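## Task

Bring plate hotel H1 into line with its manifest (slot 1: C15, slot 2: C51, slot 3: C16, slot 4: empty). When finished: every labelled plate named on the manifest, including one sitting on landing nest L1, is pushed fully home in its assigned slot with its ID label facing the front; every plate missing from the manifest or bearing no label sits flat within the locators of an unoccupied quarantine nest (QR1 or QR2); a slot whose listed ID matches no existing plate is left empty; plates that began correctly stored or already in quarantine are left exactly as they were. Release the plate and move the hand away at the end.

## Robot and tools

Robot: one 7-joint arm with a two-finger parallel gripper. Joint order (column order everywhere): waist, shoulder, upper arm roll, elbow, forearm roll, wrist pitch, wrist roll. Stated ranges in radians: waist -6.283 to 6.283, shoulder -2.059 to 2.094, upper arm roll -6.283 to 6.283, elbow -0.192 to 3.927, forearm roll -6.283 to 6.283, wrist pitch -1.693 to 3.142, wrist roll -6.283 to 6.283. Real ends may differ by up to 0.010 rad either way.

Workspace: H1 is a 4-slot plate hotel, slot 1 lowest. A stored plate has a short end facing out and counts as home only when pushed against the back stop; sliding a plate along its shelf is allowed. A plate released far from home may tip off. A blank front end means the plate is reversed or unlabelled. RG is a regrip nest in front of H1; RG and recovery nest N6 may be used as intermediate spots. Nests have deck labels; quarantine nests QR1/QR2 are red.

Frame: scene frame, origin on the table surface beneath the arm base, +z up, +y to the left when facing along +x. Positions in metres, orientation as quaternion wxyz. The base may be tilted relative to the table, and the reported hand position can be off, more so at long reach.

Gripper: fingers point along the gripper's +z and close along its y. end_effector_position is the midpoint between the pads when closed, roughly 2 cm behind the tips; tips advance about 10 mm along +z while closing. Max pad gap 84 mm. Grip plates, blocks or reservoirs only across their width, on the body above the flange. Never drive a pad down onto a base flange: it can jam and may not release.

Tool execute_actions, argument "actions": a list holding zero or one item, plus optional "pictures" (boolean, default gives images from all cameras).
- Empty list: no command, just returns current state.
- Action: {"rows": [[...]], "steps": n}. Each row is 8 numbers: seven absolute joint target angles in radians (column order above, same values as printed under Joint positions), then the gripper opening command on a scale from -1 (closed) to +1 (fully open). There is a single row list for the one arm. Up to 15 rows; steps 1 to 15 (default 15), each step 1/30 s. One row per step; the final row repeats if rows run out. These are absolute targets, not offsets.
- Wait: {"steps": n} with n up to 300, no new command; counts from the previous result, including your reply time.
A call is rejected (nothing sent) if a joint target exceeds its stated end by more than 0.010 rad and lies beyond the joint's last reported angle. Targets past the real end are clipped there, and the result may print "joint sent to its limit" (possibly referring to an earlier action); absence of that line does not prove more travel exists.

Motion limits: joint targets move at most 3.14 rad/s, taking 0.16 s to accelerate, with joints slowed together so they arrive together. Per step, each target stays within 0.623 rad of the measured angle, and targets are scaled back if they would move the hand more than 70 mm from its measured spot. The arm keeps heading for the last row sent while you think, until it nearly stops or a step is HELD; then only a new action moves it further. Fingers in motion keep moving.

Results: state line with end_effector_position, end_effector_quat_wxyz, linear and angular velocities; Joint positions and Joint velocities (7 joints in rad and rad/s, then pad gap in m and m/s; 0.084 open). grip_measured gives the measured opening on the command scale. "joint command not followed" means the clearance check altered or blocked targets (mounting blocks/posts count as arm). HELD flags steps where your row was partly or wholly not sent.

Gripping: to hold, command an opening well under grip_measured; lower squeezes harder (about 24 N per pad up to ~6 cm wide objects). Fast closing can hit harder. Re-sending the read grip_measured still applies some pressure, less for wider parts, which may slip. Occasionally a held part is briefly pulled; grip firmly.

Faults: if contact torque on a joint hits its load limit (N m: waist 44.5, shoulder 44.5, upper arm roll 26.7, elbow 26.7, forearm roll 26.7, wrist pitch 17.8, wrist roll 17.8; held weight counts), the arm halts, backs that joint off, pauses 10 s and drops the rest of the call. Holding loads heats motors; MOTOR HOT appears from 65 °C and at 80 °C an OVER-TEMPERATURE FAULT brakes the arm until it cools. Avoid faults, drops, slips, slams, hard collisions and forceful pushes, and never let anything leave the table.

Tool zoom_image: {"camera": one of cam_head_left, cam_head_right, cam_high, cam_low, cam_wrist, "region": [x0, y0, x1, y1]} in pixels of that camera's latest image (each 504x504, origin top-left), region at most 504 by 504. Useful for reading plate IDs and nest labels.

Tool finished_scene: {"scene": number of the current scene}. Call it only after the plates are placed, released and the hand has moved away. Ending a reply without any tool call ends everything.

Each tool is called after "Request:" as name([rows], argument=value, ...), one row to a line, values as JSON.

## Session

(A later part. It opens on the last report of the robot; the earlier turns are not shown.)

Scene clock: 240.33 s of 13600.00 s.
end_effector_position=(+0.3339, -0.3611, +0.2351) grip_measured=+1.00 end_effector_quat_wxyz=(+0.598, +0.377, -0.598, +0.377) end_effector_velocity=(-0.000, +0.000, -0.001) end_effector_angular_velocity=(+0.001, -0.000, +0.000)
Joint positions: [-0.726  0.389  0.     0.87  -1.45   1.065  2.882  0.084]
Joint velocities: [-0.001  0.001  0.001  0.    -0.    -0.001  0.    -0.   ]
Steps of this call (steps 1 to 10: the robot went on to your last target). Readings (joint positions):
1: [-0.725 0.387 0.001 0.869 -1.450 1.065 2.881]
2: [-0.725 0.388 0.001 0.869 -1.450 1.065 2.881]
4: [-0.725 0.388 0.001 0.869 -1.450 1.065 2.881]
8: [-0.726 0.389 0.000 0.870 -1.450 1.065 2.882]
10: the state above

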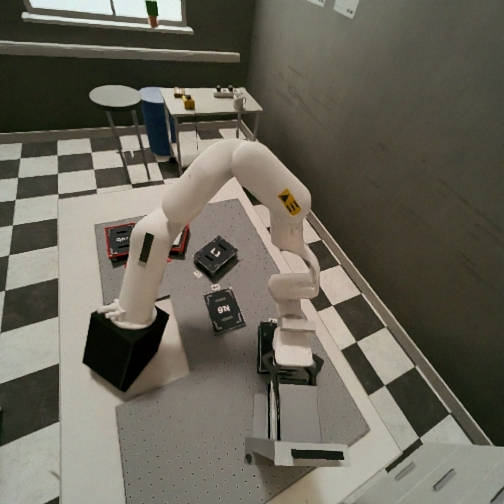

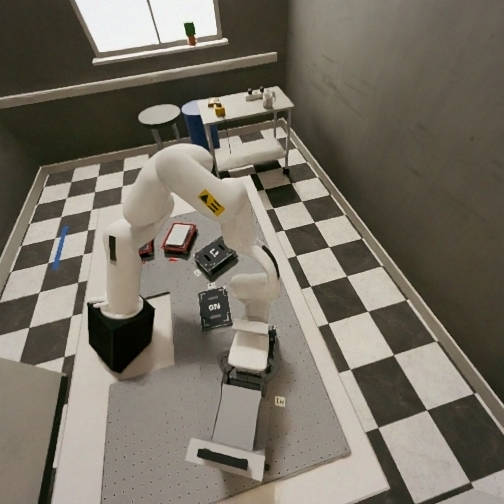

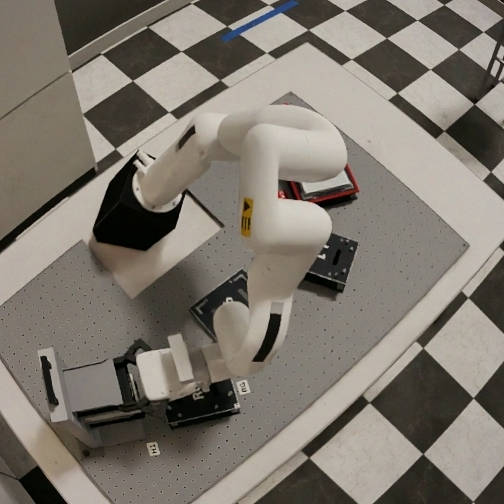

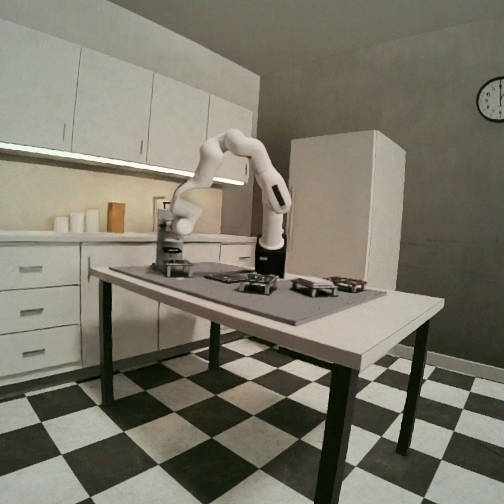

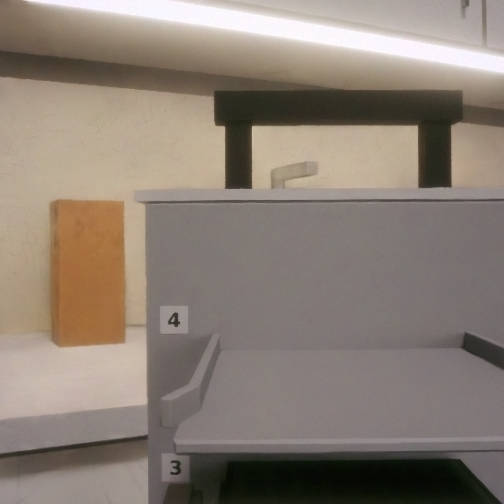

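Request:
execute_actions([
  {"rows":[[-0.7251,0.3905,0,0.8703,-1.4504,1.0652,2.8827,1],[-0.7251,0.3905,0,0.8703,-1.4504,1.0652,2.8827,1],[-0.7251,0.3905,0,0.8703,-1.4504,1.0652,2.8827,1],[-0.7251,0.3905,0,0.8703,-1.4504,1.0652,2.8827,0.95],[-0.7251,0.3905,0,0.8703,-1.4504,1.0652,2.8827,0.9],[-0.7251,0.3905,0,0.8703,-1.4504,1.0652,2.8827,0.8],[-0.7251,0.3905,0,0.8703,-1.4504,1.0652,2.8827,0.5],[-0.7251,0.3905,0,0.8703,-1.4504,1.0652,2.8827,0],[-0.7251,0.3905,0,0.8703,-1.4504,1.0652,2.8827,-1]],"steps":14},
], pictures=false)

Request:
execute_actions([
  {"rows":[[-0.7265,0.3874,0,0.8688,-1.4507,1.0648,2.8808,-1],[-0.7279,0.3843,0,0.8672,-1.4509,1.0643,2.8789,-1],[-0.7292,0.3812,0,0.8657,-1.4512,1.0639,2.8770,-1],[-0.7265,0.3793,0,0.8648,-1.4483,1.0653,2.8760,-1],[-0.7211,0.3754,0,0.8630,-1.4425,1.0680,2.8740,-1],[-0.7130,0.3696,0,0.8603,-1.4339,1.0721,2.8709,-1],[-0.6968,0.3584,0,0.8554,-1.4167,1.0806,2.8649,-1],[-0.6805,0.3474,0,0.8511,-1.3996,1.0893,2.8590,-1],[-0.6642,0.3368,0,0.8472,-1.3826,1.0983,2.8530,-1],[-0.6479,0.3265,0,0.8439,-1.3658,1.1075,2.8472,-1],[-0.6316,0.3166,0,0.8411,-1.3491,1.1170,2.8414,-1],[-0.6153,0.3069,0,0.8388,-1.3325,1.1268,2.8356,-1],[-0.5989,0.2976,0,0.8370,-1.3160,1.1367,2.8299,-1],[-0.5825,0.2887,0,0.8358,-1.2997,1.1470,2.8242,-1],[-0.5661,0.2800,0,0.8350,-1.2835,1.1575,2.8186,-1]],"steps":15},
], pictures=false)

Request:
execute_actions([
  {"rows":[[-0.5497,0.2717,0,0.8348,-1.2674,1.1683,2.8130,-1],[-0.5332,0.2637,0,0.8350,-1.2515,1.1793,2.8075,-1],[-0.5167,0.2560,0,0.8358,-1.2356,1.1905,2.8021,-1],[-0.5002,0.2486,0,0.8371,-1.2199,1.2021,2.7966,-1],[-0.4837,0.2416,0,0.8390,-1.2043,1.2138,2.7913,-1],[-0.4672,0.2349,0,0.8413,-1.1889,1.2259,2.7860,-1],[-0.4530,0.2240,0,0.8418,-1.1750,1.2370,2.7780,-1],[-0.4490,0.2056,0,0.8364,-1.1670,1.2451,2.7660,-1],[-0.4558,0.1856,0,0.8273,-1.1681,1.2458,2.7536,-1],[-0.4625,0.1657,0,0.8186,-1.1692,1.2466,2.7409,-1],[-0.4693,0.1458,0,0.8102,-1.1704,1.2473,2.7280,-1],[-0.4760,0.1258,0,0.8022,-1.1715,1.2480,2.7147,-1],[-0.4827,0.1059,0,0.7946,-1.1726,1.2488,2.7011,-1],[-0.4895,0.0859,0,0.7873,-1.1737,1.2495,2.6872,-1],[-0.4940,0.0726,0,0.7826,-1.1744,1.2500,2.6777,-1]],"steps":15},
], pictures=false)

Request:
execute_actions([
  {"rows":[[-0.4962,0.0660,0,0.7803,-1.1748,1.2502,2.6730,-1]],"steps":14},
])

Request:
zoom_image(camera="cam_wrist", region=[150, 350, 504, 504])

Scene clock: 298.63 s of 13600.00 s.
end_effector_position=(+0.3338, -0.3612, +0.2347) grip_measured=+0.93 end_effector_quat_wxyz=(+0.598, +0.377, -0.598, +0.377) end_effector_velocity=(-0.001, -0.000, -0.000) end_effector_angular_velocity=(-0.000, +0.000, -0.001)
Joint positions: [-0.725  0.39  -0.     0.87  -1.45   1.065  2.883  0.082]
Joint velocities: [-0.     0.001 -0.    -0.    -0.     0.     0.001  0.   ]
Steps of this call (steps 1 to 15: the robot went on to your last target; steps 16 to 90: nothing new was sent; then 54.83 s passed at rest; steps 91 to 104: all 14 steps of this action). Readings (joint positions):
91: [-0.726 0.389 -0.000 0.870 -1.450 1.065 2.882]
92: [-0.726 0.389 -0.000 0.870 -1.450 1.065 2.882]
94: [-0.725 0.390 -0.000 0.870 -1.450 1.065 2.882]
98: [-0.725 0.390 -0.000 0.870 -1.450 1.065 2.883]
104: the state above

Scene clock: 299.13 s of 13600.00 s.
end_effector_position=(+0.3540, -0.3209, +0.2375) grip_measured=+0.93 end_effector_quat_wxyz=(+0.597, +0.378, -0.598, +0.378) end_effector_velocity=(+0.090, +0.183, -0.000) end_effector_angular_velocity=(-0.001, -0.001, +0.007)
Joint positions: [-0.626  0.314  0.001  0.842 -1.344  1.12   2.84   0.082]
Joint velocities: [ 0.477 -0.281  0.002 -0.066  0.48   0.281 -0.167  0.   ]
Steps of this call (steps 1 to 15: all 15 steps of this action). Readings (joint positions):
1: [-0.725 0.390 -0.000 0.870 -1.450 1.065 2.883]
2: [-0.725 0.390 0.000 0.870 -1.450 1.065 2.882]
4: [-0.727 0.387 0.000 0.868 -1.451 1.064 2.880]
8: [-0.718 0.374 -0.001 0.862 -1.438 1.070 2.873]
15: the state above

Scene clock: 299.63 s of 13600.00 s.
end_effector_position=(+0.3858, -0.2526, +0.2673) grip_measured=+0.93 end_effector_quat_wxyz=(+0.598, +0.377, -0.598, +0.377) end_effector_velocity=(-0.007, +0.001, +0.201) end_effector_angular_velocity=(-0.033, -0.019, -0.046)
Joint positions: [-0.475  0.141 -0.     0.808 -1.174  1.245  2.724  0.082]
Joint velocities: [-0.163 -0.566 -0.034 -0.213  0.01   0.06  -0.374 -0.   ]
Steps of this call (steps 1 to 15: all 15 steps of this action). Readings (joint positions):
1: [-0.610 0.305 0.001 0.840 -1.328 1.130 2.834]
2: [-0.594 0.296 0.001 0.838 -1.312 1.140 2.829]
4: [-0.562 0.279 0.001 0.837 -1.280 1.161 2.817]
8: [-0.497 0.247 0.000 0.839 -1.217 1.205 2.795]
15: the state above

Scene clock: 300.10 s of 13600.00 s.
end_effector_position=(+0.3860, -0.2509, +0.2916) grip_measured=+0.93 end_effector_quat_wxyz=(+0.598, +0.377, -0.598, +0.377) end_effector_velocity=(+0.000, -0.000, +0.002) end_effector_angular_velocity=(-0.002, -0.002, -0.001)
Joint positions: [-0.496  0.067  0.     0.78  -1.175  1.25   2.673  0.082]
Joint velocities: [-0.001 -0.004 -0.002 -0.     0.     0.001 -0.002 -0.   ]
Steps of this call (steps 1 to 14: all 14 steps of this action). Readings (joint positions):
1: [-0.480 0.122 -0.001 0.801 -1.174 1.247 2.712]
2: [-0.486 0.105 -0.002 0.795 -1.174 1.248 2.701]
4: [-0.493 0.082 -0.002 0.787 -1.175 1.250 2.685]
8: [-0.496 0.069 -0.000 0.781 -1.175 1.250 2.675]
14: the state above

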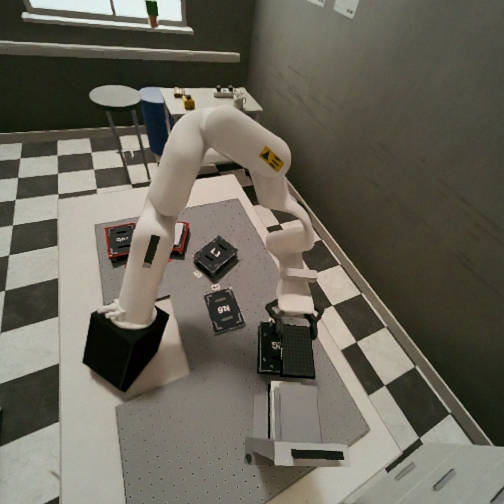

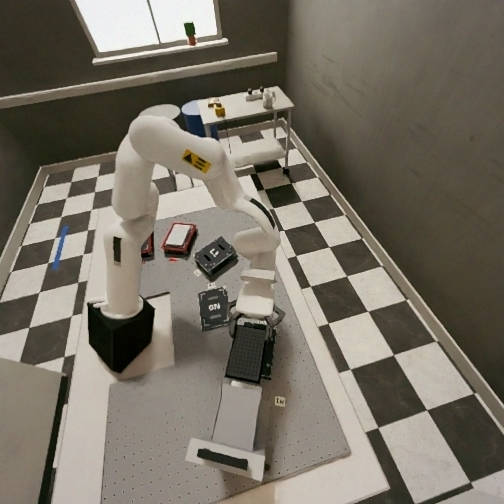

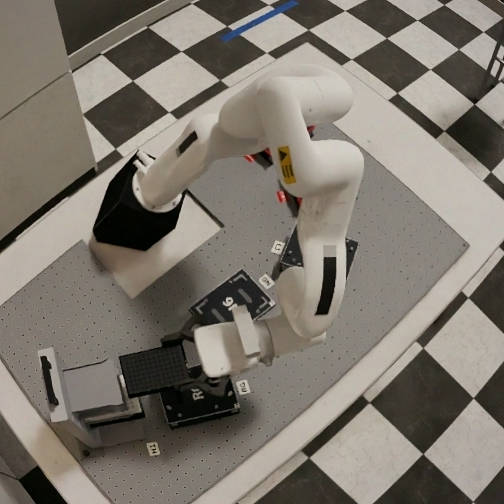

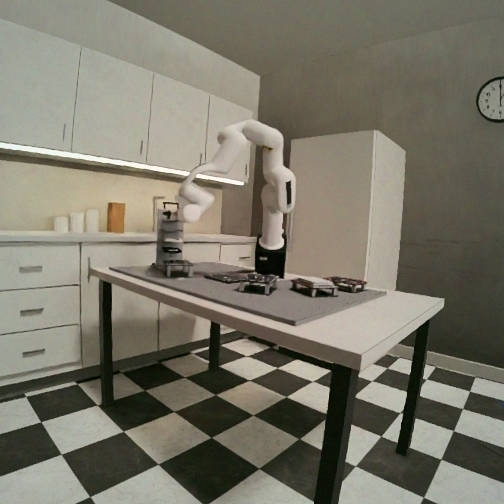

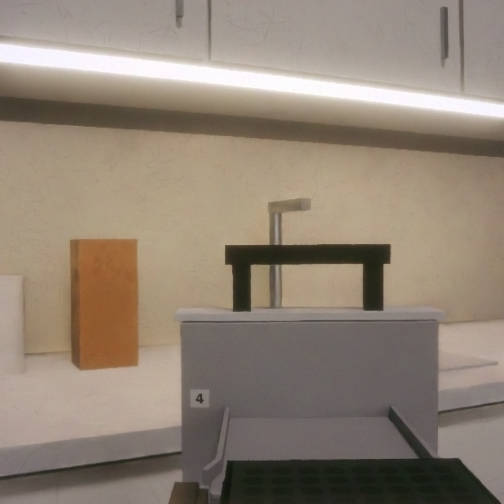

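Region (150, 350, 504, 504) of cam_wrist's 504x504 image, scaled by 1.424, with more detail than that image has; it fills the top 219 rows of this view, and the rest is white.

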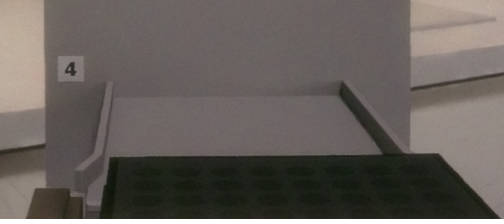

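Request:
execute_actions([
  {"rows":[[-0.5030,0.0690,0,0.7803,-1.1804,1.2449,2.6742,-1],[-0.5130,0.0730,0,0.7792,-1.1888,1.2369,2.6767,-1],[-0.5230,0.0766,0,0.7774,-1.1973,1.2289,2.6794,-1],[-0.5310,0.0822,0,0.7770,-1.2049,1.2220,2.6836,-1],[-0.5388,0.0882,0,0.7767,-1.2124,1.2150,2.6880,-1],[-0.5467,0.0942,0,0.7766,-1.2200,1.2082,2.6922,-1],[-0.5555,0.0978,0,0.7757,-1.2277,1.2015,2.6948,-1],[-0.5643,0.1016,0,0.7749,-1.2355,1.1948,2.6973,-1],[-0.5730,0.1055,0,0.7742,-1.2433,1.1882,2.6999,-1],[-0.5904,0.1134,0,0.7734,-1.2590,1.1752,2.7053,-1],[-0.6078,0.1218,0,0.7731,-1.2748,1.1625,2.7106,-1],[-0.6252,0.1305,0,0.7734,-1.2909,1.1500,2.7162,-1],[-0.6425,0.1396,0,0.7742,-1.3070,1.1378,2.7218,-1],[-0.6597,0.1490,0,0.7755,-1.3234,1.1259,2.7276,-1],[-0.6769,0.1589,0,0.7774,-1.3398,1.1142,2.7336,-1]],"steps":15},
], pictures=false)

Request:
execute_actions([
  {"rows":[[-0.6939,0.1691,0,0.7798,-1.3565,1.1028,2.7395,-1],[-0.7110,0.1797,0,0.7828,-1.3732,1.0918,2.7457,-1],[-0.7281,0.1906,0,0.7863,-1.3902,1.0810,2.7519,-1],[-0.7450,0.2020,0,0.7903,-1.4073,1.0704,2.7583,-1],[-0.7560,0.2097,0,0.7933,-1.4184,1.0637,2.7624,-1],[-0.7640,0.2160,0,0.7958,-1.4270,1.0587,2.7662,-1],[-0.7685,0.2210,0,0.7977,-1.4320,1.0560,2.7690,-1],[-0.7685,0.2235,0,0.7987,-1.4331,1.0557,2.7710,-1],[-0.7675,0.2258,0,0.7995,-1.4330,1.0560,2.7726,-1]],"steps":15},
])

Request:
zoom_image(camera="cam_wrist", region=[150, 380, 504, 504])

Scene clock: 317.20 s of 13600.00 s.
end_effector_position=(+0.3666, -0.2946, +0.2895) grip_measured=-1.00 end_effector_quat_wxyz=(+0.598, +0.377, -0.598, +0.378) end_effector_velocity=(-0.087, -0.174, +0.004) end_effector_angular_velocity=(-0.012, +0.001, -0.018)
Joint positions: [-0.615  0.126  0.     0.774 -1.282  1.158  2.713  0.   ]
Joint velocities: [-0.476  0.242 -0.01   0.009 -0.435 -0.331  0.151  0.   ]
Steps of this call (steps 1 to 15: the robot went on to your last target; steps 16 to 100: nothing new was sent; then 13.27 s passed at rest; steps 101 to 115: all 15 steps of this action). Readings (joint positions):
101: [-0.496 0.066 0.000 0.780 -1.175 1.250 2.673]
102: [-0.498 0.067 0.000 0.780 -1.176 1.249 2.673]
104: [-0.506 0.070 0.001 0.780 -1.183 1.242 2.675]
108: [-0.535 0.086 -0.000 0.777 -1.209 1.218 2.686]
115: the state above

Scene clock: 317.70 s of 13600.00 s.
end_effector_position=(+0.3395, -0.3507, +0.2870) grip_measured=-1.00 end_effector_quat_wxyz=(+0.598, +0.378, -0.598, +0.377) end_effector_velocity=(+0.003, -0.005, -0.003) end_effector_angular_velocity=(+0.004, -0.005, +0.013)
Joint positions: [-0.766  0.224  0.001  0.799 -1.431  1.057  2.772  0.   ]
Joint velocities: [-0.011  0.014  0.005  0.009 -0.019 -0.013  0.013  0.   ]
Steps of this call (steps 1 to 15: all 15 steps of this action). Readings (joint positions):
1: [-0.631 0.134 0.000 0.775 -1.297 1.146 2.718]
2: [-0.648 0.143 -0.000 0.776 -1.312 1.135 2.724]
4: [-0.681 0.163 -0.001 0.779 -1.344 1.112 2.735]
8: [-0.742 0.201 -0.001 0.791 -1.404 1.074 2.757]
15: the state above

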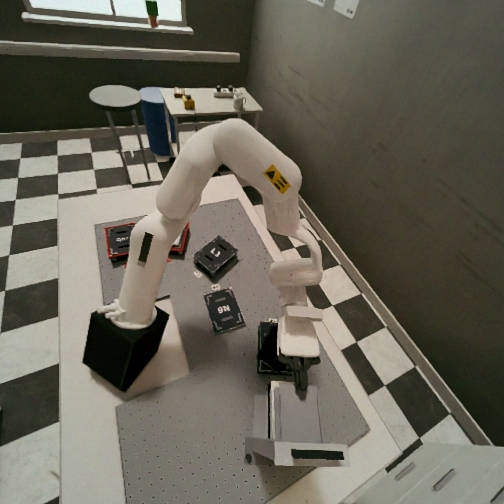

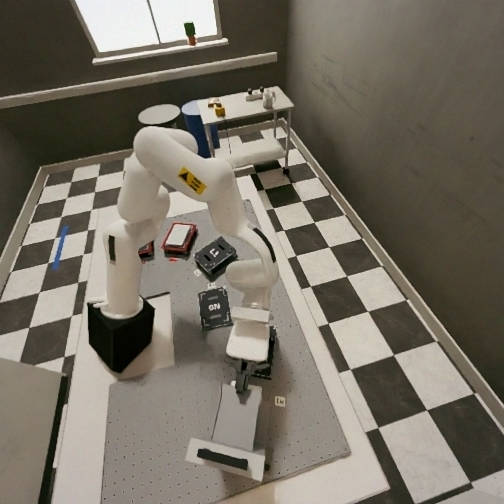

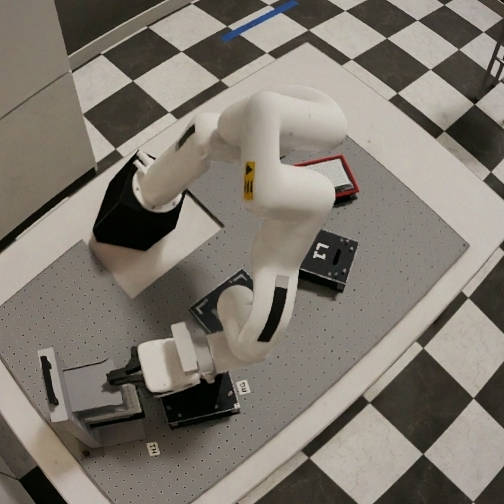

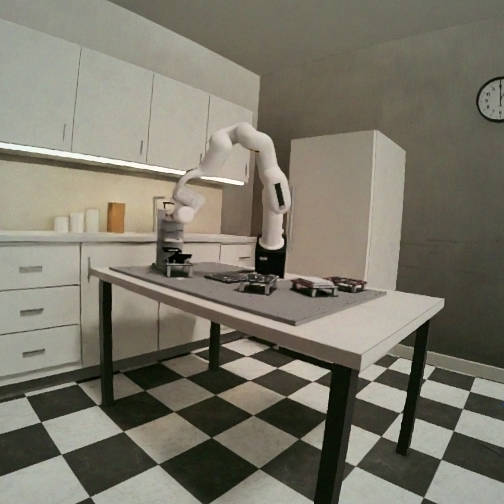

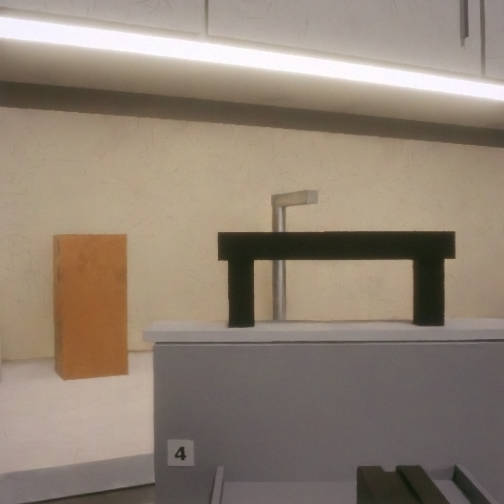

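Region (150, 380, 504, 504) of cam_wrist's 504x504 image, scaled by 1.424, with more detail than that image has; it fills the top 177 rows of this view, and the rest is white.

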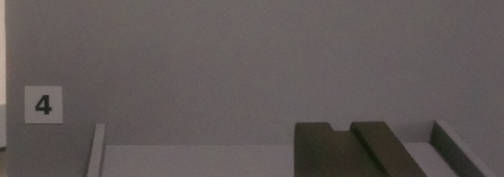

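Request:
execute_actions([
  {"rows":[[-0.7600,0.2130,0,0.7950,-1.4220,1.0620,2.7640,-0.5],[-0.7450,0.2020,0,0.7903,-1.4073,1.0704,2.7583,0],[-0.7200,0.1852,0,0.7846,-1.3817,1.0864,2.7488,0.5],[-0.6939,0.1691,0,0.7798,-1.3565,1.1028,2.7395,1],[-0.6683,0.1540,0,0.7764,-1.3316,1.1200,2.7306,1],[-0.6425,0.1396,0,0.7742,-1.3070,1.1378,2.7218,1],[-0.6165,0.1261,0,0.7732,-1.2828,1.1562,2.7134,1],[-0.5904,0.1134,0,0.7734,-1.2590,1.1752,2.7053,1],[-0.5643,0.1016,0,0.7749,-1.2355,1.1948,2.6973,1],[-0.5379,0.0906,0,0.7775,-1.2122,1.2150,2.6897,1],[-0.5115,0.0805,0,0.7814,-1.1894,1.2358,2.6823,1],[-0.4850,0.0712,0,0.7865,-1.1669,1.2572,2.6752,1],[-0.4494,0.0601,0,0.7951,-1.1375,1.2868,2.6661,1],[-0.42,0.07,0,0.812,-1.118,1.302,2.675,1],[-0.39,0.085,0,0.829,-1.098,1.317,2.687,1]],"steps":15},
], pictures=false)

Request:
execute_actions([
  {"rows":[[-0.36,0.10,0,0.846,-1.078,1.330,2.70,1],[-0.33,0.115,0,0.863,-1.058,1.342,2.713,1],[-0.30,0.13,0,0.880,-1.038,1.352,2.726,1],[-0.27,0.145,0,0.897,-1.018,1.362,2.735,1],[-0.24,0.16,0,0.914,-0.998,1.372,2.74,1],[-0.21,0.175,0,0.931,-0.978,1.382,2.745,1],[-0.18,0.19,0,0.948,-0.958,1.392,2.75,1],[-0.15,0.205,0,0.965,-0.938,1.402,2.755,1],[-0.12,0.22,0,0.982,-0.918,1.412,2.76,1],[-0.09,0.235,0,0.999,-0.898,1.422,2.765,1],[-0.07,0.245,0,1.010,-0.885,1.428,2.768,1],[-0.06,0.25,0,1.016,-0.878,1.431,2.77,1]],"steps":15},
], pictures=false)

Request:
execute_actions([
  {"steps":15},
])

Request:
zoom_image(camera="cam_high", region=[100, 320, 270, 460])

Request:
zoom_image(camera="cam_head_left", region=[225, 295, 335, 405])

Scene clock: 331.70 s of 13600.00 s.
end_effector_position=(+0.3861, -0.2569, +0.2890) grip_measured=+1.00 end_effector_quat_wxyz=(+0.597, +0.377, -0.598, +0.379) end_effector_velocity=(+0.156, +0.285, -0.025) end_effector_angular_velocity=(-0.008, -0.084, +0.017)
Joint positions: [-0.508  0.084  0.     0.787 -1.189  1.239  2.685  0.084]
Joint velocities: [ 0.834 -0.21  -0.016  0.206  0.688  0.612 -0.119  0.002]
Steps of this call (steps 1 to 15: the robot went on to your last target; steps 16 to 90: nothing new was sent; then 10.50 s passed at rest; steps 91 to 105: all 15 steps of this action). Readings (joint positions):
91: [-0.767 0.226 -0.000 0.799 -1.433 1.056 2.772]
92: [-0.766 0.223 -0.000 0.798 -1.430 1.058 2.771]
94: [-0.754 0.212 -0.002 0.794 -1.416 1.066 2.764]
98: [-0.685 0.166 -0.001 0.781 -1.348 1.111 2.737]
105: the state above

Scene clock: 332.20 s of 13600.00 s.
end_effector_position=(+0.4425, -0.1082, +0.1872) grip_measured=+1.00 end_effector_quat_wxyz=(+0.567, +0.409, -0.611, +0.371) end_effector_velocity=(+0.022, +0.190, -0.131) end_effector_angular_velocity=(+0.166, +0.062, +0.098)
Joint positions: [-0.088  0.236  0.004  0.999 -0.899  1.42   2.764  0.084]
Joint velocities: [0.426 0.2   0.048 0.222 0.267 0.124 0.07  0.   ]
Steps of this call (steps 1 to 15: all 15 steps of this action). Readings (joint positions):
1: [-0.480 0.079 -0.000 0.796 -1.166 1.259 2.682]
2: [-0.451 0.079 -0.000 0.807 -1.144 1.277 2.684]
4: [-0.392 0.094 -0.000 0.834 -1.102 1.309 2.697]
8: [-0.272 0.147 0.000 0.896 -1.020 1.359 2.730]
15: the state above

Scene clock: 332.70 s of 13600.00 s.
end_effector_position=(+0.4433, -0.0982, +0.1808) grip_measured=+1.00 end_effector_quat_wxyz=(+0.566, +0.410, -0.613, +0.369) end_effector_velocity=(-0.000, +0.002, -0.001) end_effector_angular_velocity=(+0.002, +0.002, +0.002)
Joint positions: [-0.061  0.25  -0.     1.016 -0.878  1.431  2.77   0.084]
Joint velocities: [ 0.004  0.001  0.001  0.001  0.002  0.001 -0.    -0.   ]
Steps of this call (steps 1 to 15: the robot went on to your last target). Readings (joint positions):
1: [-0.077 0.241 0.005 1.005 -0.891 1.423 2.766]
2: [-0.070 0.245 0.004 1.008 -0.887 1.426 2.768]
4: [-0.065 0.248 0.000 1.012 -0.882 1.429 2.769]
8: [-0.063 0.249 -0.002 1.015 -0.879 1.431 2.770]
15: the state above

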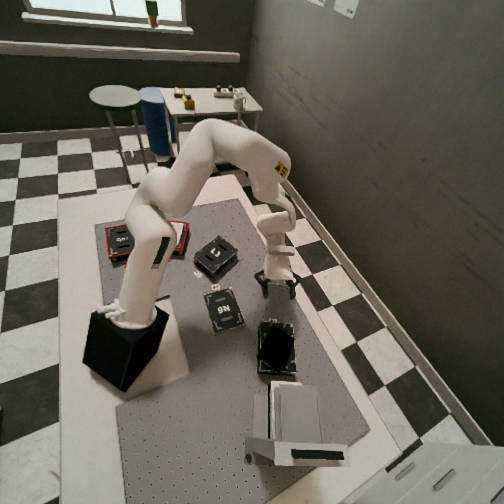

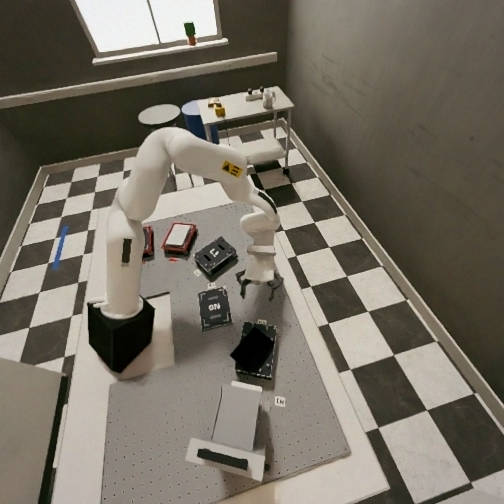

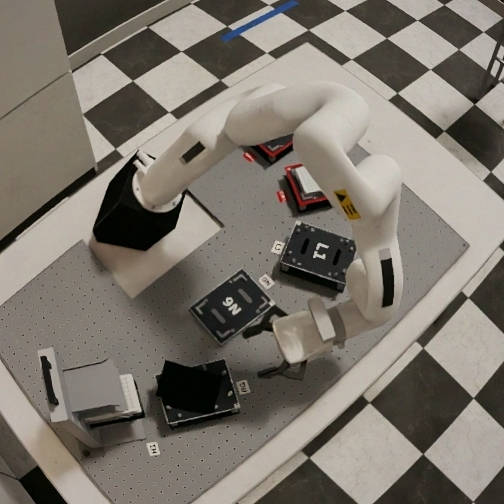

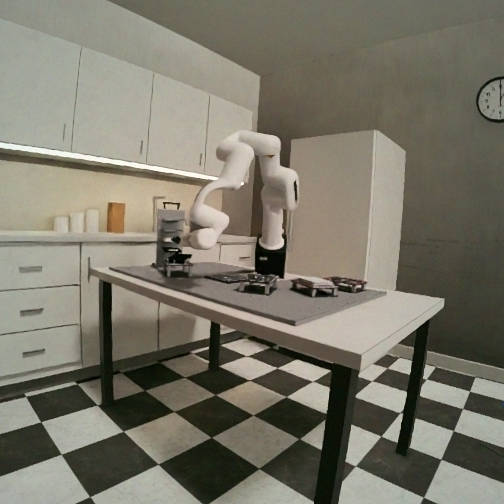

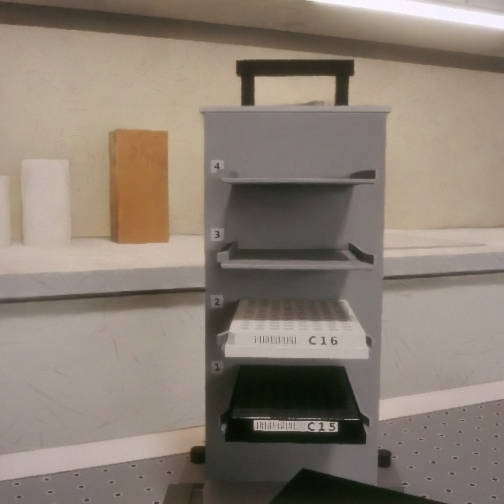

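Region (100, 320, 270, 460) of cam_high's 504x504 image, scaled by 2.965, with more detail than that image has; it fills the top 415 rows of this view, and the rest is white.

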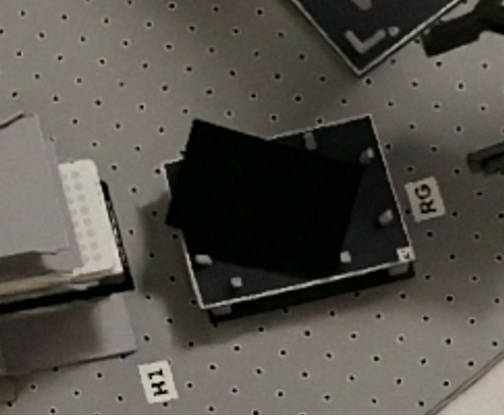

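Region (225, 295, 335, 405) of cam_head_left's 504x504 image, scaled by 4.582, with more detail than that image has.

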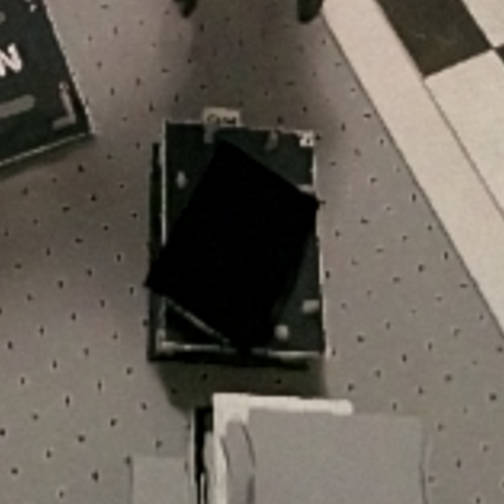

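Request:
execute_actions([
  {"rows":[[-0.070,0.254,0,1.013,-0.886,1.426,2.773,1],[-0.088,0.261,0,1.009,-0.900,1.416,2.778,1],[-0.112,0.271,0,1.002,-0.920,1.402,2.784,1],[-0.139,0.282,0,0.995,-0.942,1.387,2.791,1],[-0.166,0.293,0,0.988,-0.963,1.372,2.799,1],[-0.193,0.304,0,0.981,-0.985,1.357,2.806,1],[-0.220,0.315,0,0.974,-1.007,1.342,2.813,1],[-0.247,0.326,0,0.967,-1.028,1.327,2.821,1],[-0.274,0.337,0,0.959,-1.050,1.312,2.828,1],[-0.301,0.349,0,0.952,-1.072,1.297,2.835,1],[-0.328,0.360,0,0.945,-1.094,1.282,2.843,1],[-0.3546,0.3710,0,0.9382,-1.1153,1.2667,2.8501,1],[-0.3779,0.3793,0,0.9322,-1.1377,1.2496,2.8583,1],[-0.4011,0.3882,0,0.9274,-1.1603,1.2330,2.8665,1],[-0.4244,0.3977,0,0.9236,-1.1832,1.2169,2.8746,1]],"steps":15},
], pictures=false)

Request:
execute_actions([
  {"rows":[[-0.4477,0.4079,0,0.9209,-1.2063,1.2014,2.8828,1],[-0.4710,0.4187,0,0.9194,-1.2296,1.1865,2.8910,1],[-0.4944,0.4301,0,0.9189,-1.2532,1.1720,2.8992,1],[-0.5177,0.4422,0,0.9195,-1.2770,1.1581,2.9073,1],[-0.5332,0.4506,0,0.9206,-1.2929,1.1492,2.9128,1],[-0.5410,0.4549,0,0.9213,-1.3010,1.1448,2.9155,1],[-0.5488,0.4593,0,0.9221,-1.3090,1.1404,2.9182,1]],"steps":15},
], pictures=false)

Request:
execute_actions([
  {"steps":10},
])

Request:
zoom_image(camera="cam_wrist", region=[150, 300, 504, 504])

Scene clock: 392.23 s of 13600.00 s.
end_effector_position=(+0.4005, -0.2241, +0.1849) grip_measured=+1.00 end_effector_quat_wxyz=(+0.595, +0.379, -0.599, +0.379) end_effector_velocity=(-0.163, -0.327, +0.008) end_effector_angular_velocity=(-0.092, +0.062, -0.081)
Joint positions: [-0.328  0.36  -0.002  0.945 -1.095  1.281  2.843  0.084]
Joint velocities: [-0.763  0.306  0.002 -0.193 -0.662 -0.473  0.231 -0.   ]
Steps of this call (steps 1 to 15: the robot went on to your last target; steps 16 to 90: nothing new was sent; then 56.03 s passed at rest; steps 91 to 105: all 15 steps of this action). Readings (joint positions):
91: [-0.060 0.250 0.000 1.016 -0.878 1.431 2.770]
92: [-0.062 0.251 0.001 1.016 -0.880 1.430 2.771]
94: [-0.075 0.256 0.003 1.013 -0.892 1.421 2.775]
98: [-0.148 0.286 0.001 0.993 -0.950 1.381 2.794]
105: the state above

Scene clock: 392.73 s of 13600.00 s.
end_effector_position=(+0.3578, -0.3119, +0.1843) grip_measured=+1.00 end_effector_quat_wxyz=(+0.597, +0.378, -0.598, +0.378) end_effector_velocity=(+0.003, -0.003, -0.006) end_effector_angular_velocity=(+0.015, -0.003, +0.019)
Joint positions: [-0.546  0.458  0.002  0.923 -1.307  1.141  2.917  0.084]
Joint velocities: [-0.015  0.009  0.012  0.003 -0.025 -0.018  0.009 -0.   ]
Steps of this call (steps 1 to 15: all 15 steps of this action). Readings (joint positions):
1: [-0.353 0.370 -0.001 0.939 -1.117 1.265 2.851]
2: [-0.378 0.380 -0.001 0.934 -1.139 1.249 2.859]
4: [-0.425 0.399 -0.001 0.926 -1.185 1.217 2.875]
8: [-0.510 0.440 -0.002 0.921 -1.269 1.165 2.904]
15: the state above

Scene clock: 393.07 s of 13600.00 s.
end_effector_position=(+0.3566, -0.3134, +0.1849) grip_measured=+1.00 end_effector_quat_wxyz=(+0.598, +0.378, -0.598, +0.377) end_effector_velocity=(-0.001, -0.001, +0.001) end_effector_angular_velocity=(-0.002, +0.001, -0.003)
Joint positions: [-0.548  0.459  0.     0.922 -1.309  1.14   2.918  0.084]
Joint velocities: [-0.002  0.002 -0.001 -0.    -0.001  0.     0.001  0.   ]
Steps of this call (steps 1 to 10: the robot went on to your last target). Readings (joint positions):
1: [-0.546 0.458 0.002 0.923 -1.307 1.141 2.918]
2: [-0.547 0.458 0.002 0.923 -1.308 1.141 2.918]
4: [-0.547 0.459 0.001 0.922 -1.308 1.141 2.918]
8: [-0.548 0.459 0.000 0.922 -1.309 1.140 2.918]
10: the state above

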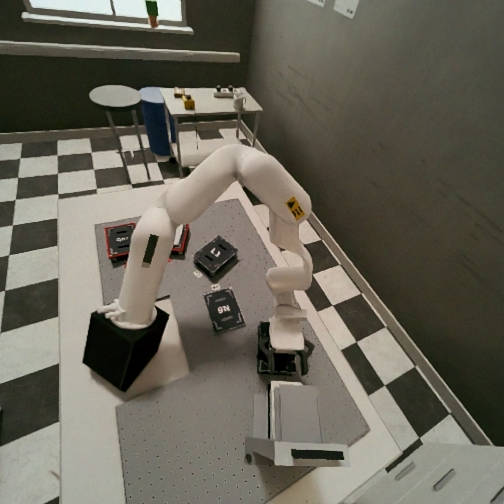

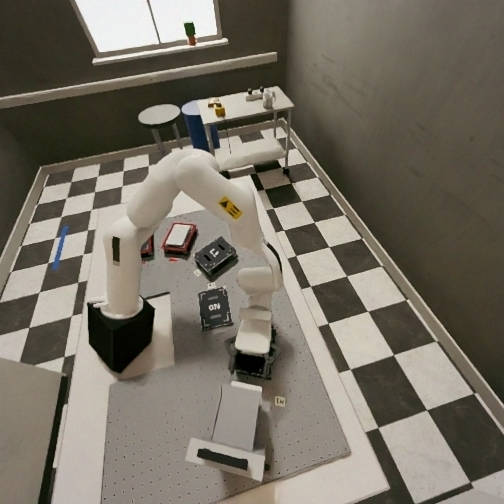

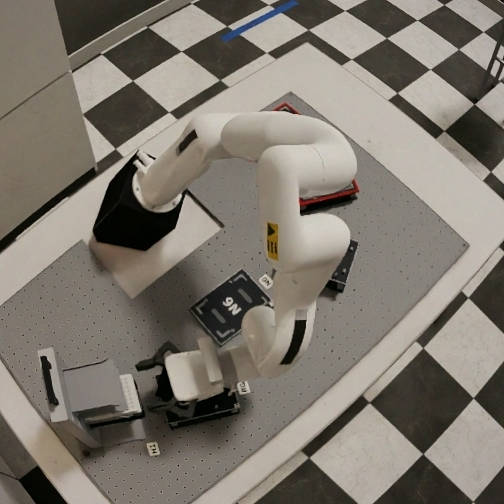

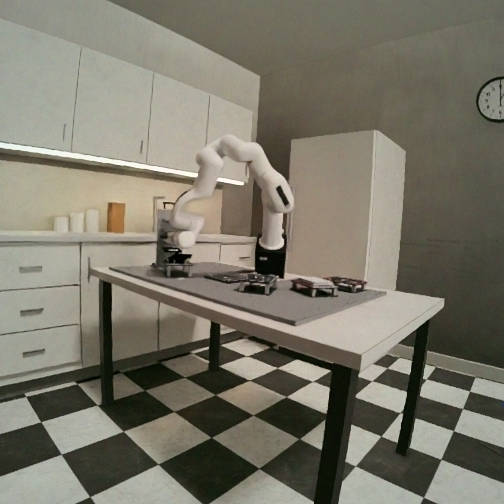

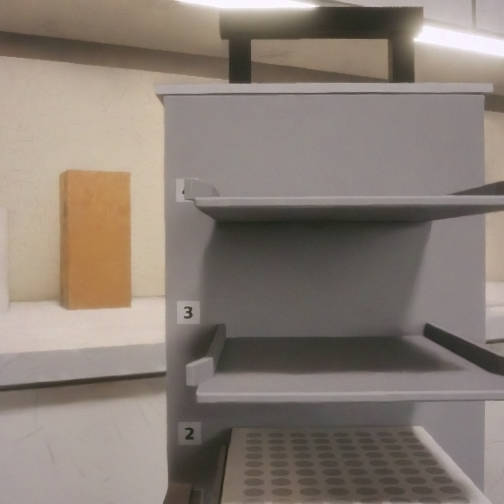

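Region (150, 300, 504, 504) of cam_wrist's 504x504 image, scaled by 1.424, with more detail than that image has; it fills the top 290 rows of this view, and the rest is white.

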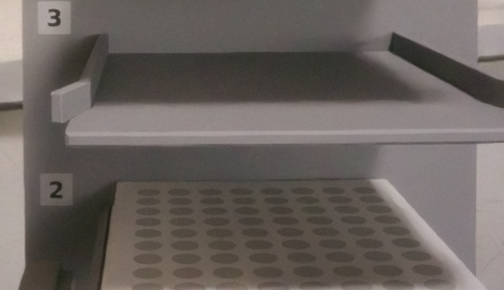

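Request:
execute_actions([
  {"rows":[[-0.5566,0.4637,0,0.9230,-1.3171,1.1362,2.9209,1],[-0.5644,0.4682,0,0.9241,-1.3252,1.1320,2.9237,1],[-0.5721,0.4728,0,0.9253,-1.3334,1.1278,2.9264,1],[-0.5799,0.4775,0,0.9266,-1.3415,1.1237,2.9291,1],[-0.5877,0.4822,0,0.9280,-1.3497,1.1197,2.9318,1],[-0.5955,0.4870,0,0.9296,-1.3579,1.1157,2.9345,1],[-0.6072,0.4944,0,0.9321,-1.3703,1.1098,2.9386,1],[-0.6188,0.5018,0,0.9349,-1.3827,1.1041,2.9427,1],[-0.6305,0.5095,0,0.9380,-1.3952,1.0985,2.9468,1],[-0.6422,0.5173,0,0.9414,-1.4077,1.0931,2.9508,1],[-0.6539,0.5253,0,0.9451,-1.4203,1.0878,2.9549,1],[-0.6656,0.5334,0,0.9490,-1.4330,1.0826,2.9590,1],[-0.6734,0.5389,0,0.9518,-1.4415,1.0792,2.9617,1],[-0.6790,0.5430,0,0.9539,-1.4476,1.0769,2.9637,1],[-0.6812,0.5445,0,0.9547,-1.4500,1.0759,2.9644,1]],"steps":15},
], pictures=false)

Request:
execute_actions([
  {"rows":[[-0.6800,0.5474,0,0.9565,-1.4495,1.0762,2.9657,1],[-0.6788,0.5503,0,0.9583,-1.4491,1.0765,2.9671,1],[-0.6777,0.5532,0,0.9600,-1.4486,1.0768,2.9684,1],[-0.6771,0.5547,0,0.9609,-1.4484,1.0770,2.9691,1]],"steps":15},
], pictures=false)

Request:
execute_actions([
  {"rows":[[-0.6765,0.5562,0,0.9618,-1.4482,1.0772,2.9698,1],[-0.6762,0.5569,0,0.9623,-1.4481,1.0772,2.9701,1]],"steps":10},
])

Request:
zoom_image(camera="cam_high", region=[80, 320, 200, 440])

Scene clock: 410.77 s of 13600.00 s.
end_effector_position=(+0.3351, -0.3577, +0.1854) grip_measured=+1.00 end_effector_quat_wxyz=(+0.599, +0.377, -0.598, +0.377) end_effector_velocity=(-0.064, -0.117, +0.007) end_effector_angular_velocity=(-0.018, +0.005, -0.023)
Joint positions: [-0.656  0.527 -0.001  0.946 -1.422  1.088  2.955  0.084]
Joint velocities: [-0.277  0.189 -0.014  0.083 -0.286 -0.117  0.092 -0.   ]
Steps of this call (steps 1 to 15: the robot went on to your last target; steps 16 to 90: nothing new was sent; then 14.20 s passed at rest; steps 91 to 105: all 15 steps of this action). Readings (joint positions):
91: [-0.549 0.459 0.000 0.922 -1.309 1.140 2.918]
92: [-0.550 0.460 0.000 0.922 -1.311 1.139 2.919]
94: [-0.558 0.464 0.001 0.924 -1.319 1.135 2.922]
98: [-0.585 0.481 -0.000 0.928 -1.347 1.121 2.931]
105: the state above

Scene clock: 411.27 s of 13600.00 s.
end_effector_position=(+0.3307, -0.3675, +0.1815) grip_measured=+1.00 end_effector_quat_wxyz=(+0.598, +0.377, -0.598, +0.378) end_effector_velocity=(-0.001, -0.001, -0.000) end_effector_angular_velocity=(+0.000, -0.000, -0.001)
Joint positions: [-0.677  0.554  0.     0.961 -1.448  1.077  2.969  0.084]
Joint velocities: [-0.002  0.002 -0.     0.001 -0.001 -0.001  0.001 -0.   ]
Steps of this call (steps 1 to 15: all 15 steps of this action). Readings (joint positions):
1: [-0.665 0.533 -0.001 0.949 -1.431 1.084 2.958]
2: [-0.671 0.538 -0.002 0.951 -1.437 1.082 2.961]
4: [-0.676 0.545 -0.002 0.955 -1.444 1.079 2.964]
8: [-0.676 0.553 0.001 0.960 -1.448 1.077 2.968]
15: the state above

Scene clock: 411.60 s of 13600.00 s.
end_effector_position=(+0.3306, -0.3676, +0.1807) grip_measured=+1.00 end_effector_quat_wxyz=(+0.598, +0.377, -0.598, +0.378) end_effector_velocity=(+0.000, -0.000, +0.000) end_effector_angular_velocity=(-0.001, -0.001, -0.000)
Joint positions: [-0.676  0.557  0.     0.962 -1.448  1.077  2.97   0.084]
Joint velocities: [ 0.    -0.    -0.     0.001  0.001  0.001  0.     0.   ]
Steps of this call (steps 1 to 10: all 10 steps of this action). Readings (joint positions):
1: [-0.677 0.554 0.000 0.961 -1.448 1.077 2.969]
2: [-0.677 0.555 0.000 0.961 -1.448 1.077 2.969]
4: [-0.677 0.556 0.000 0.962 -1.448 1.077 2.970]
8: [-0.676 0.557 0.000 0.962 -1.448 1.077 2.970]
10: the state above

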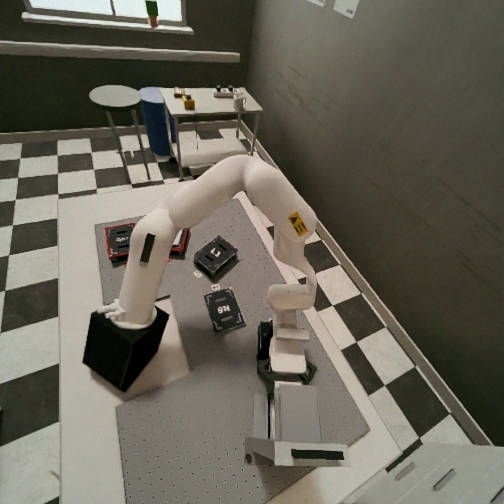

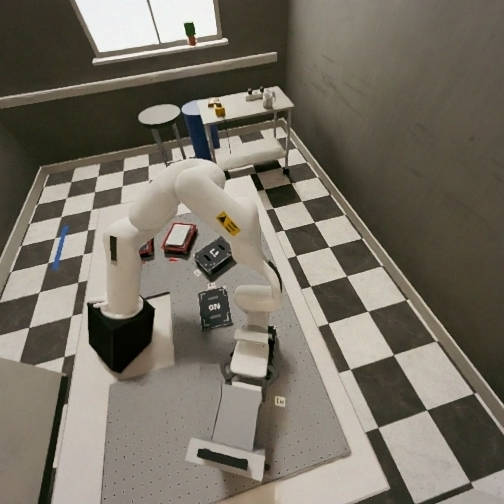

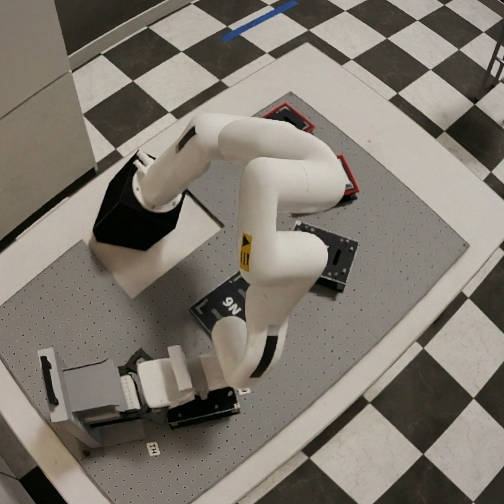

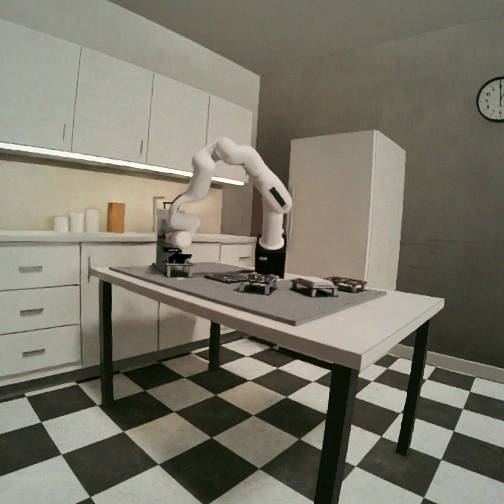

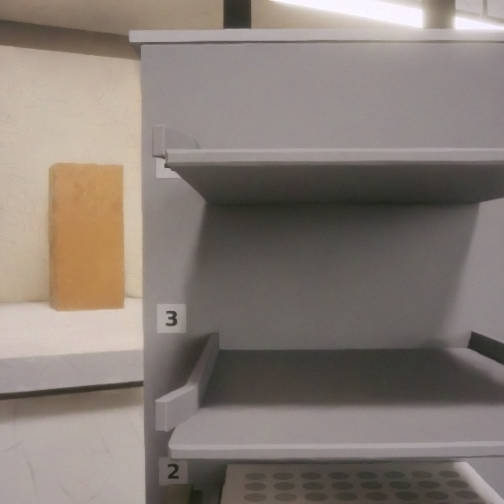

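Region (80, 320, 200, 440) of cam_high's 504x504 image, scaled by 4.200, with more detail than that image has.

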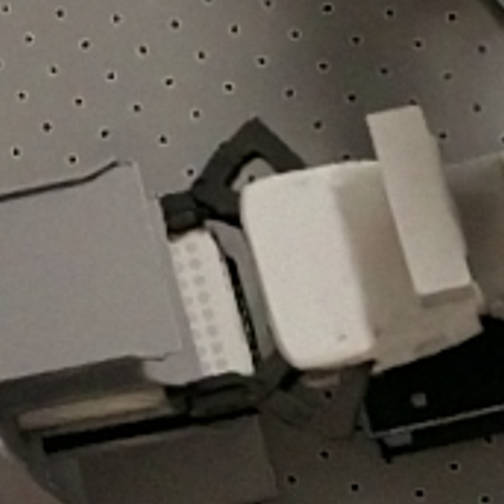

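Request:
execute_actions([
  {"rows":[[-0.6757,0.5580,0,0.9630,-1.4479,1.0774,2.9706,1],[-0.6753,0.5591,0,0.9636,-1.4477,1.0775,2.9711,1]],"steps":9},
], pictures=false)

Request:
execute_actions([
  {"rows":[[-0.6749,0.5601,0,0.9642,-1.4476,1.0776,2.9716,1],[-0.6745,0.5611,0,0.9648,-1.4474,1.0777,2.9720,1]],"steps":9},
], pictures=false)

Request:
execute_actions([
  {"rows":[[-0.6753,0.5591,0,0.9636,-1.4477,1.0775,2.9711,1]],"steps":8},
], pictures=false)

Scene clock: 421.53 s of 13600.00 s.
end_effector_position=(+0.3305, -0.3677, +0.1801) grip_measured=+1.00 end_effector_quat_wxyz=(+0.598, +0.377, -0.598, +0.378) end_effector_velocity=(-0.000, -0.000, -0.001) end_effector_angular_velocity=(+0.000, -0.000, -0.001)
Joint positions: [-0.675  0.559 -0.     0.964 -1.448  1.078  2.971  0.084]
Joint velocities: [ 0.     0.002 -0.     0.001  0.001 -0.     0.     0.   ]
Steps of this call (steps 1 to 15: the robot went on to your last target; steps 16 to 90: nothing new was sent; then 6.63 s passed at rest; steps 91 to 99: all 9 steps of this action). Readings (joint positions):
91: [-0.676 0.557 -0.000 0.962 -1.448 1.077 2.970]
92: [-0.676 0.557 -0.000 0.962 -1.448 1.077 2.970]
94: [-0.676 0.558 -0.000 0.963 -1.448 1.077 2.971]
98: [-0.675 0.559 -0.000 0.964 -1.448 1.078 2.971]
99: the state above

Scene clock: 421.83 s of 13600.00 s.
end_effector_position=(+0.3305, -0.3679, +0.1799) grip_measured=+1.00 end_effector_quat_wxyz=(+0.598, +0.377, -0.598, +0.378) end_effector_velocity=(+0.000, +0.000, -0.001) end_effector_angular_velocity=(+0.001, +0.000, +0.000)
Joint positions: [-0.675  0.561 -0.001  0.965 -1.447  1.078  2.972  0.084]
Joint velocities: [0.001 0.002 0.001 0.001 0.001 0.    0.001 0.   ]
Steps of this call (steps 1 to 9: all 9 steps of this action). Readings (joint positions):
1: [-0.675 0.559 -0.000 0.964 -1.448 1.078 2.971]
2: [-0.675 0.559 -0.000 0.964 -1.448 1.078 2.971]
4: [-0.675 0.560 -0.000 0.964 -1.448 1.078 2.971]
8: [-0.675 0.561 -0.001 0.965 -1.447 1.078 2.972]
9: the state above

Scene clock: 422.10 s of 13600.00 s.
end_effector_position=(+0.3305, -0.3678, +0.1800) grip_measured=+1.00 end_effector_quat_wxyz=(+0.598, +0.377, -0.598, +0.378) end_effector_velocity=(-0.000, +0.000, +0.000) end_effector_angular_velocity=(+0.001, +0.000, -0.001)
Joint positions: [-0.675  0.559 -0.     0.964 -1.448  1.077  2.971  0.084]
Joint velocities: [-0.    -0.002  0.    -0.002  0.001 -0.    -0.001  0.   ]
Steps of this call (steps 1 to 8: all 8 steps of this action). Readings (joint positions):
1: [-0.675 0.561 -0.001 0.965 -1.447 1.078 2.972]
2: [-0.675 0.560 -0.001 0.965 -1.448 1.078 2.972]
4: [-0.675 0.560 -0.000 0.964 -1.448 1.078 2.971]
8: the state above


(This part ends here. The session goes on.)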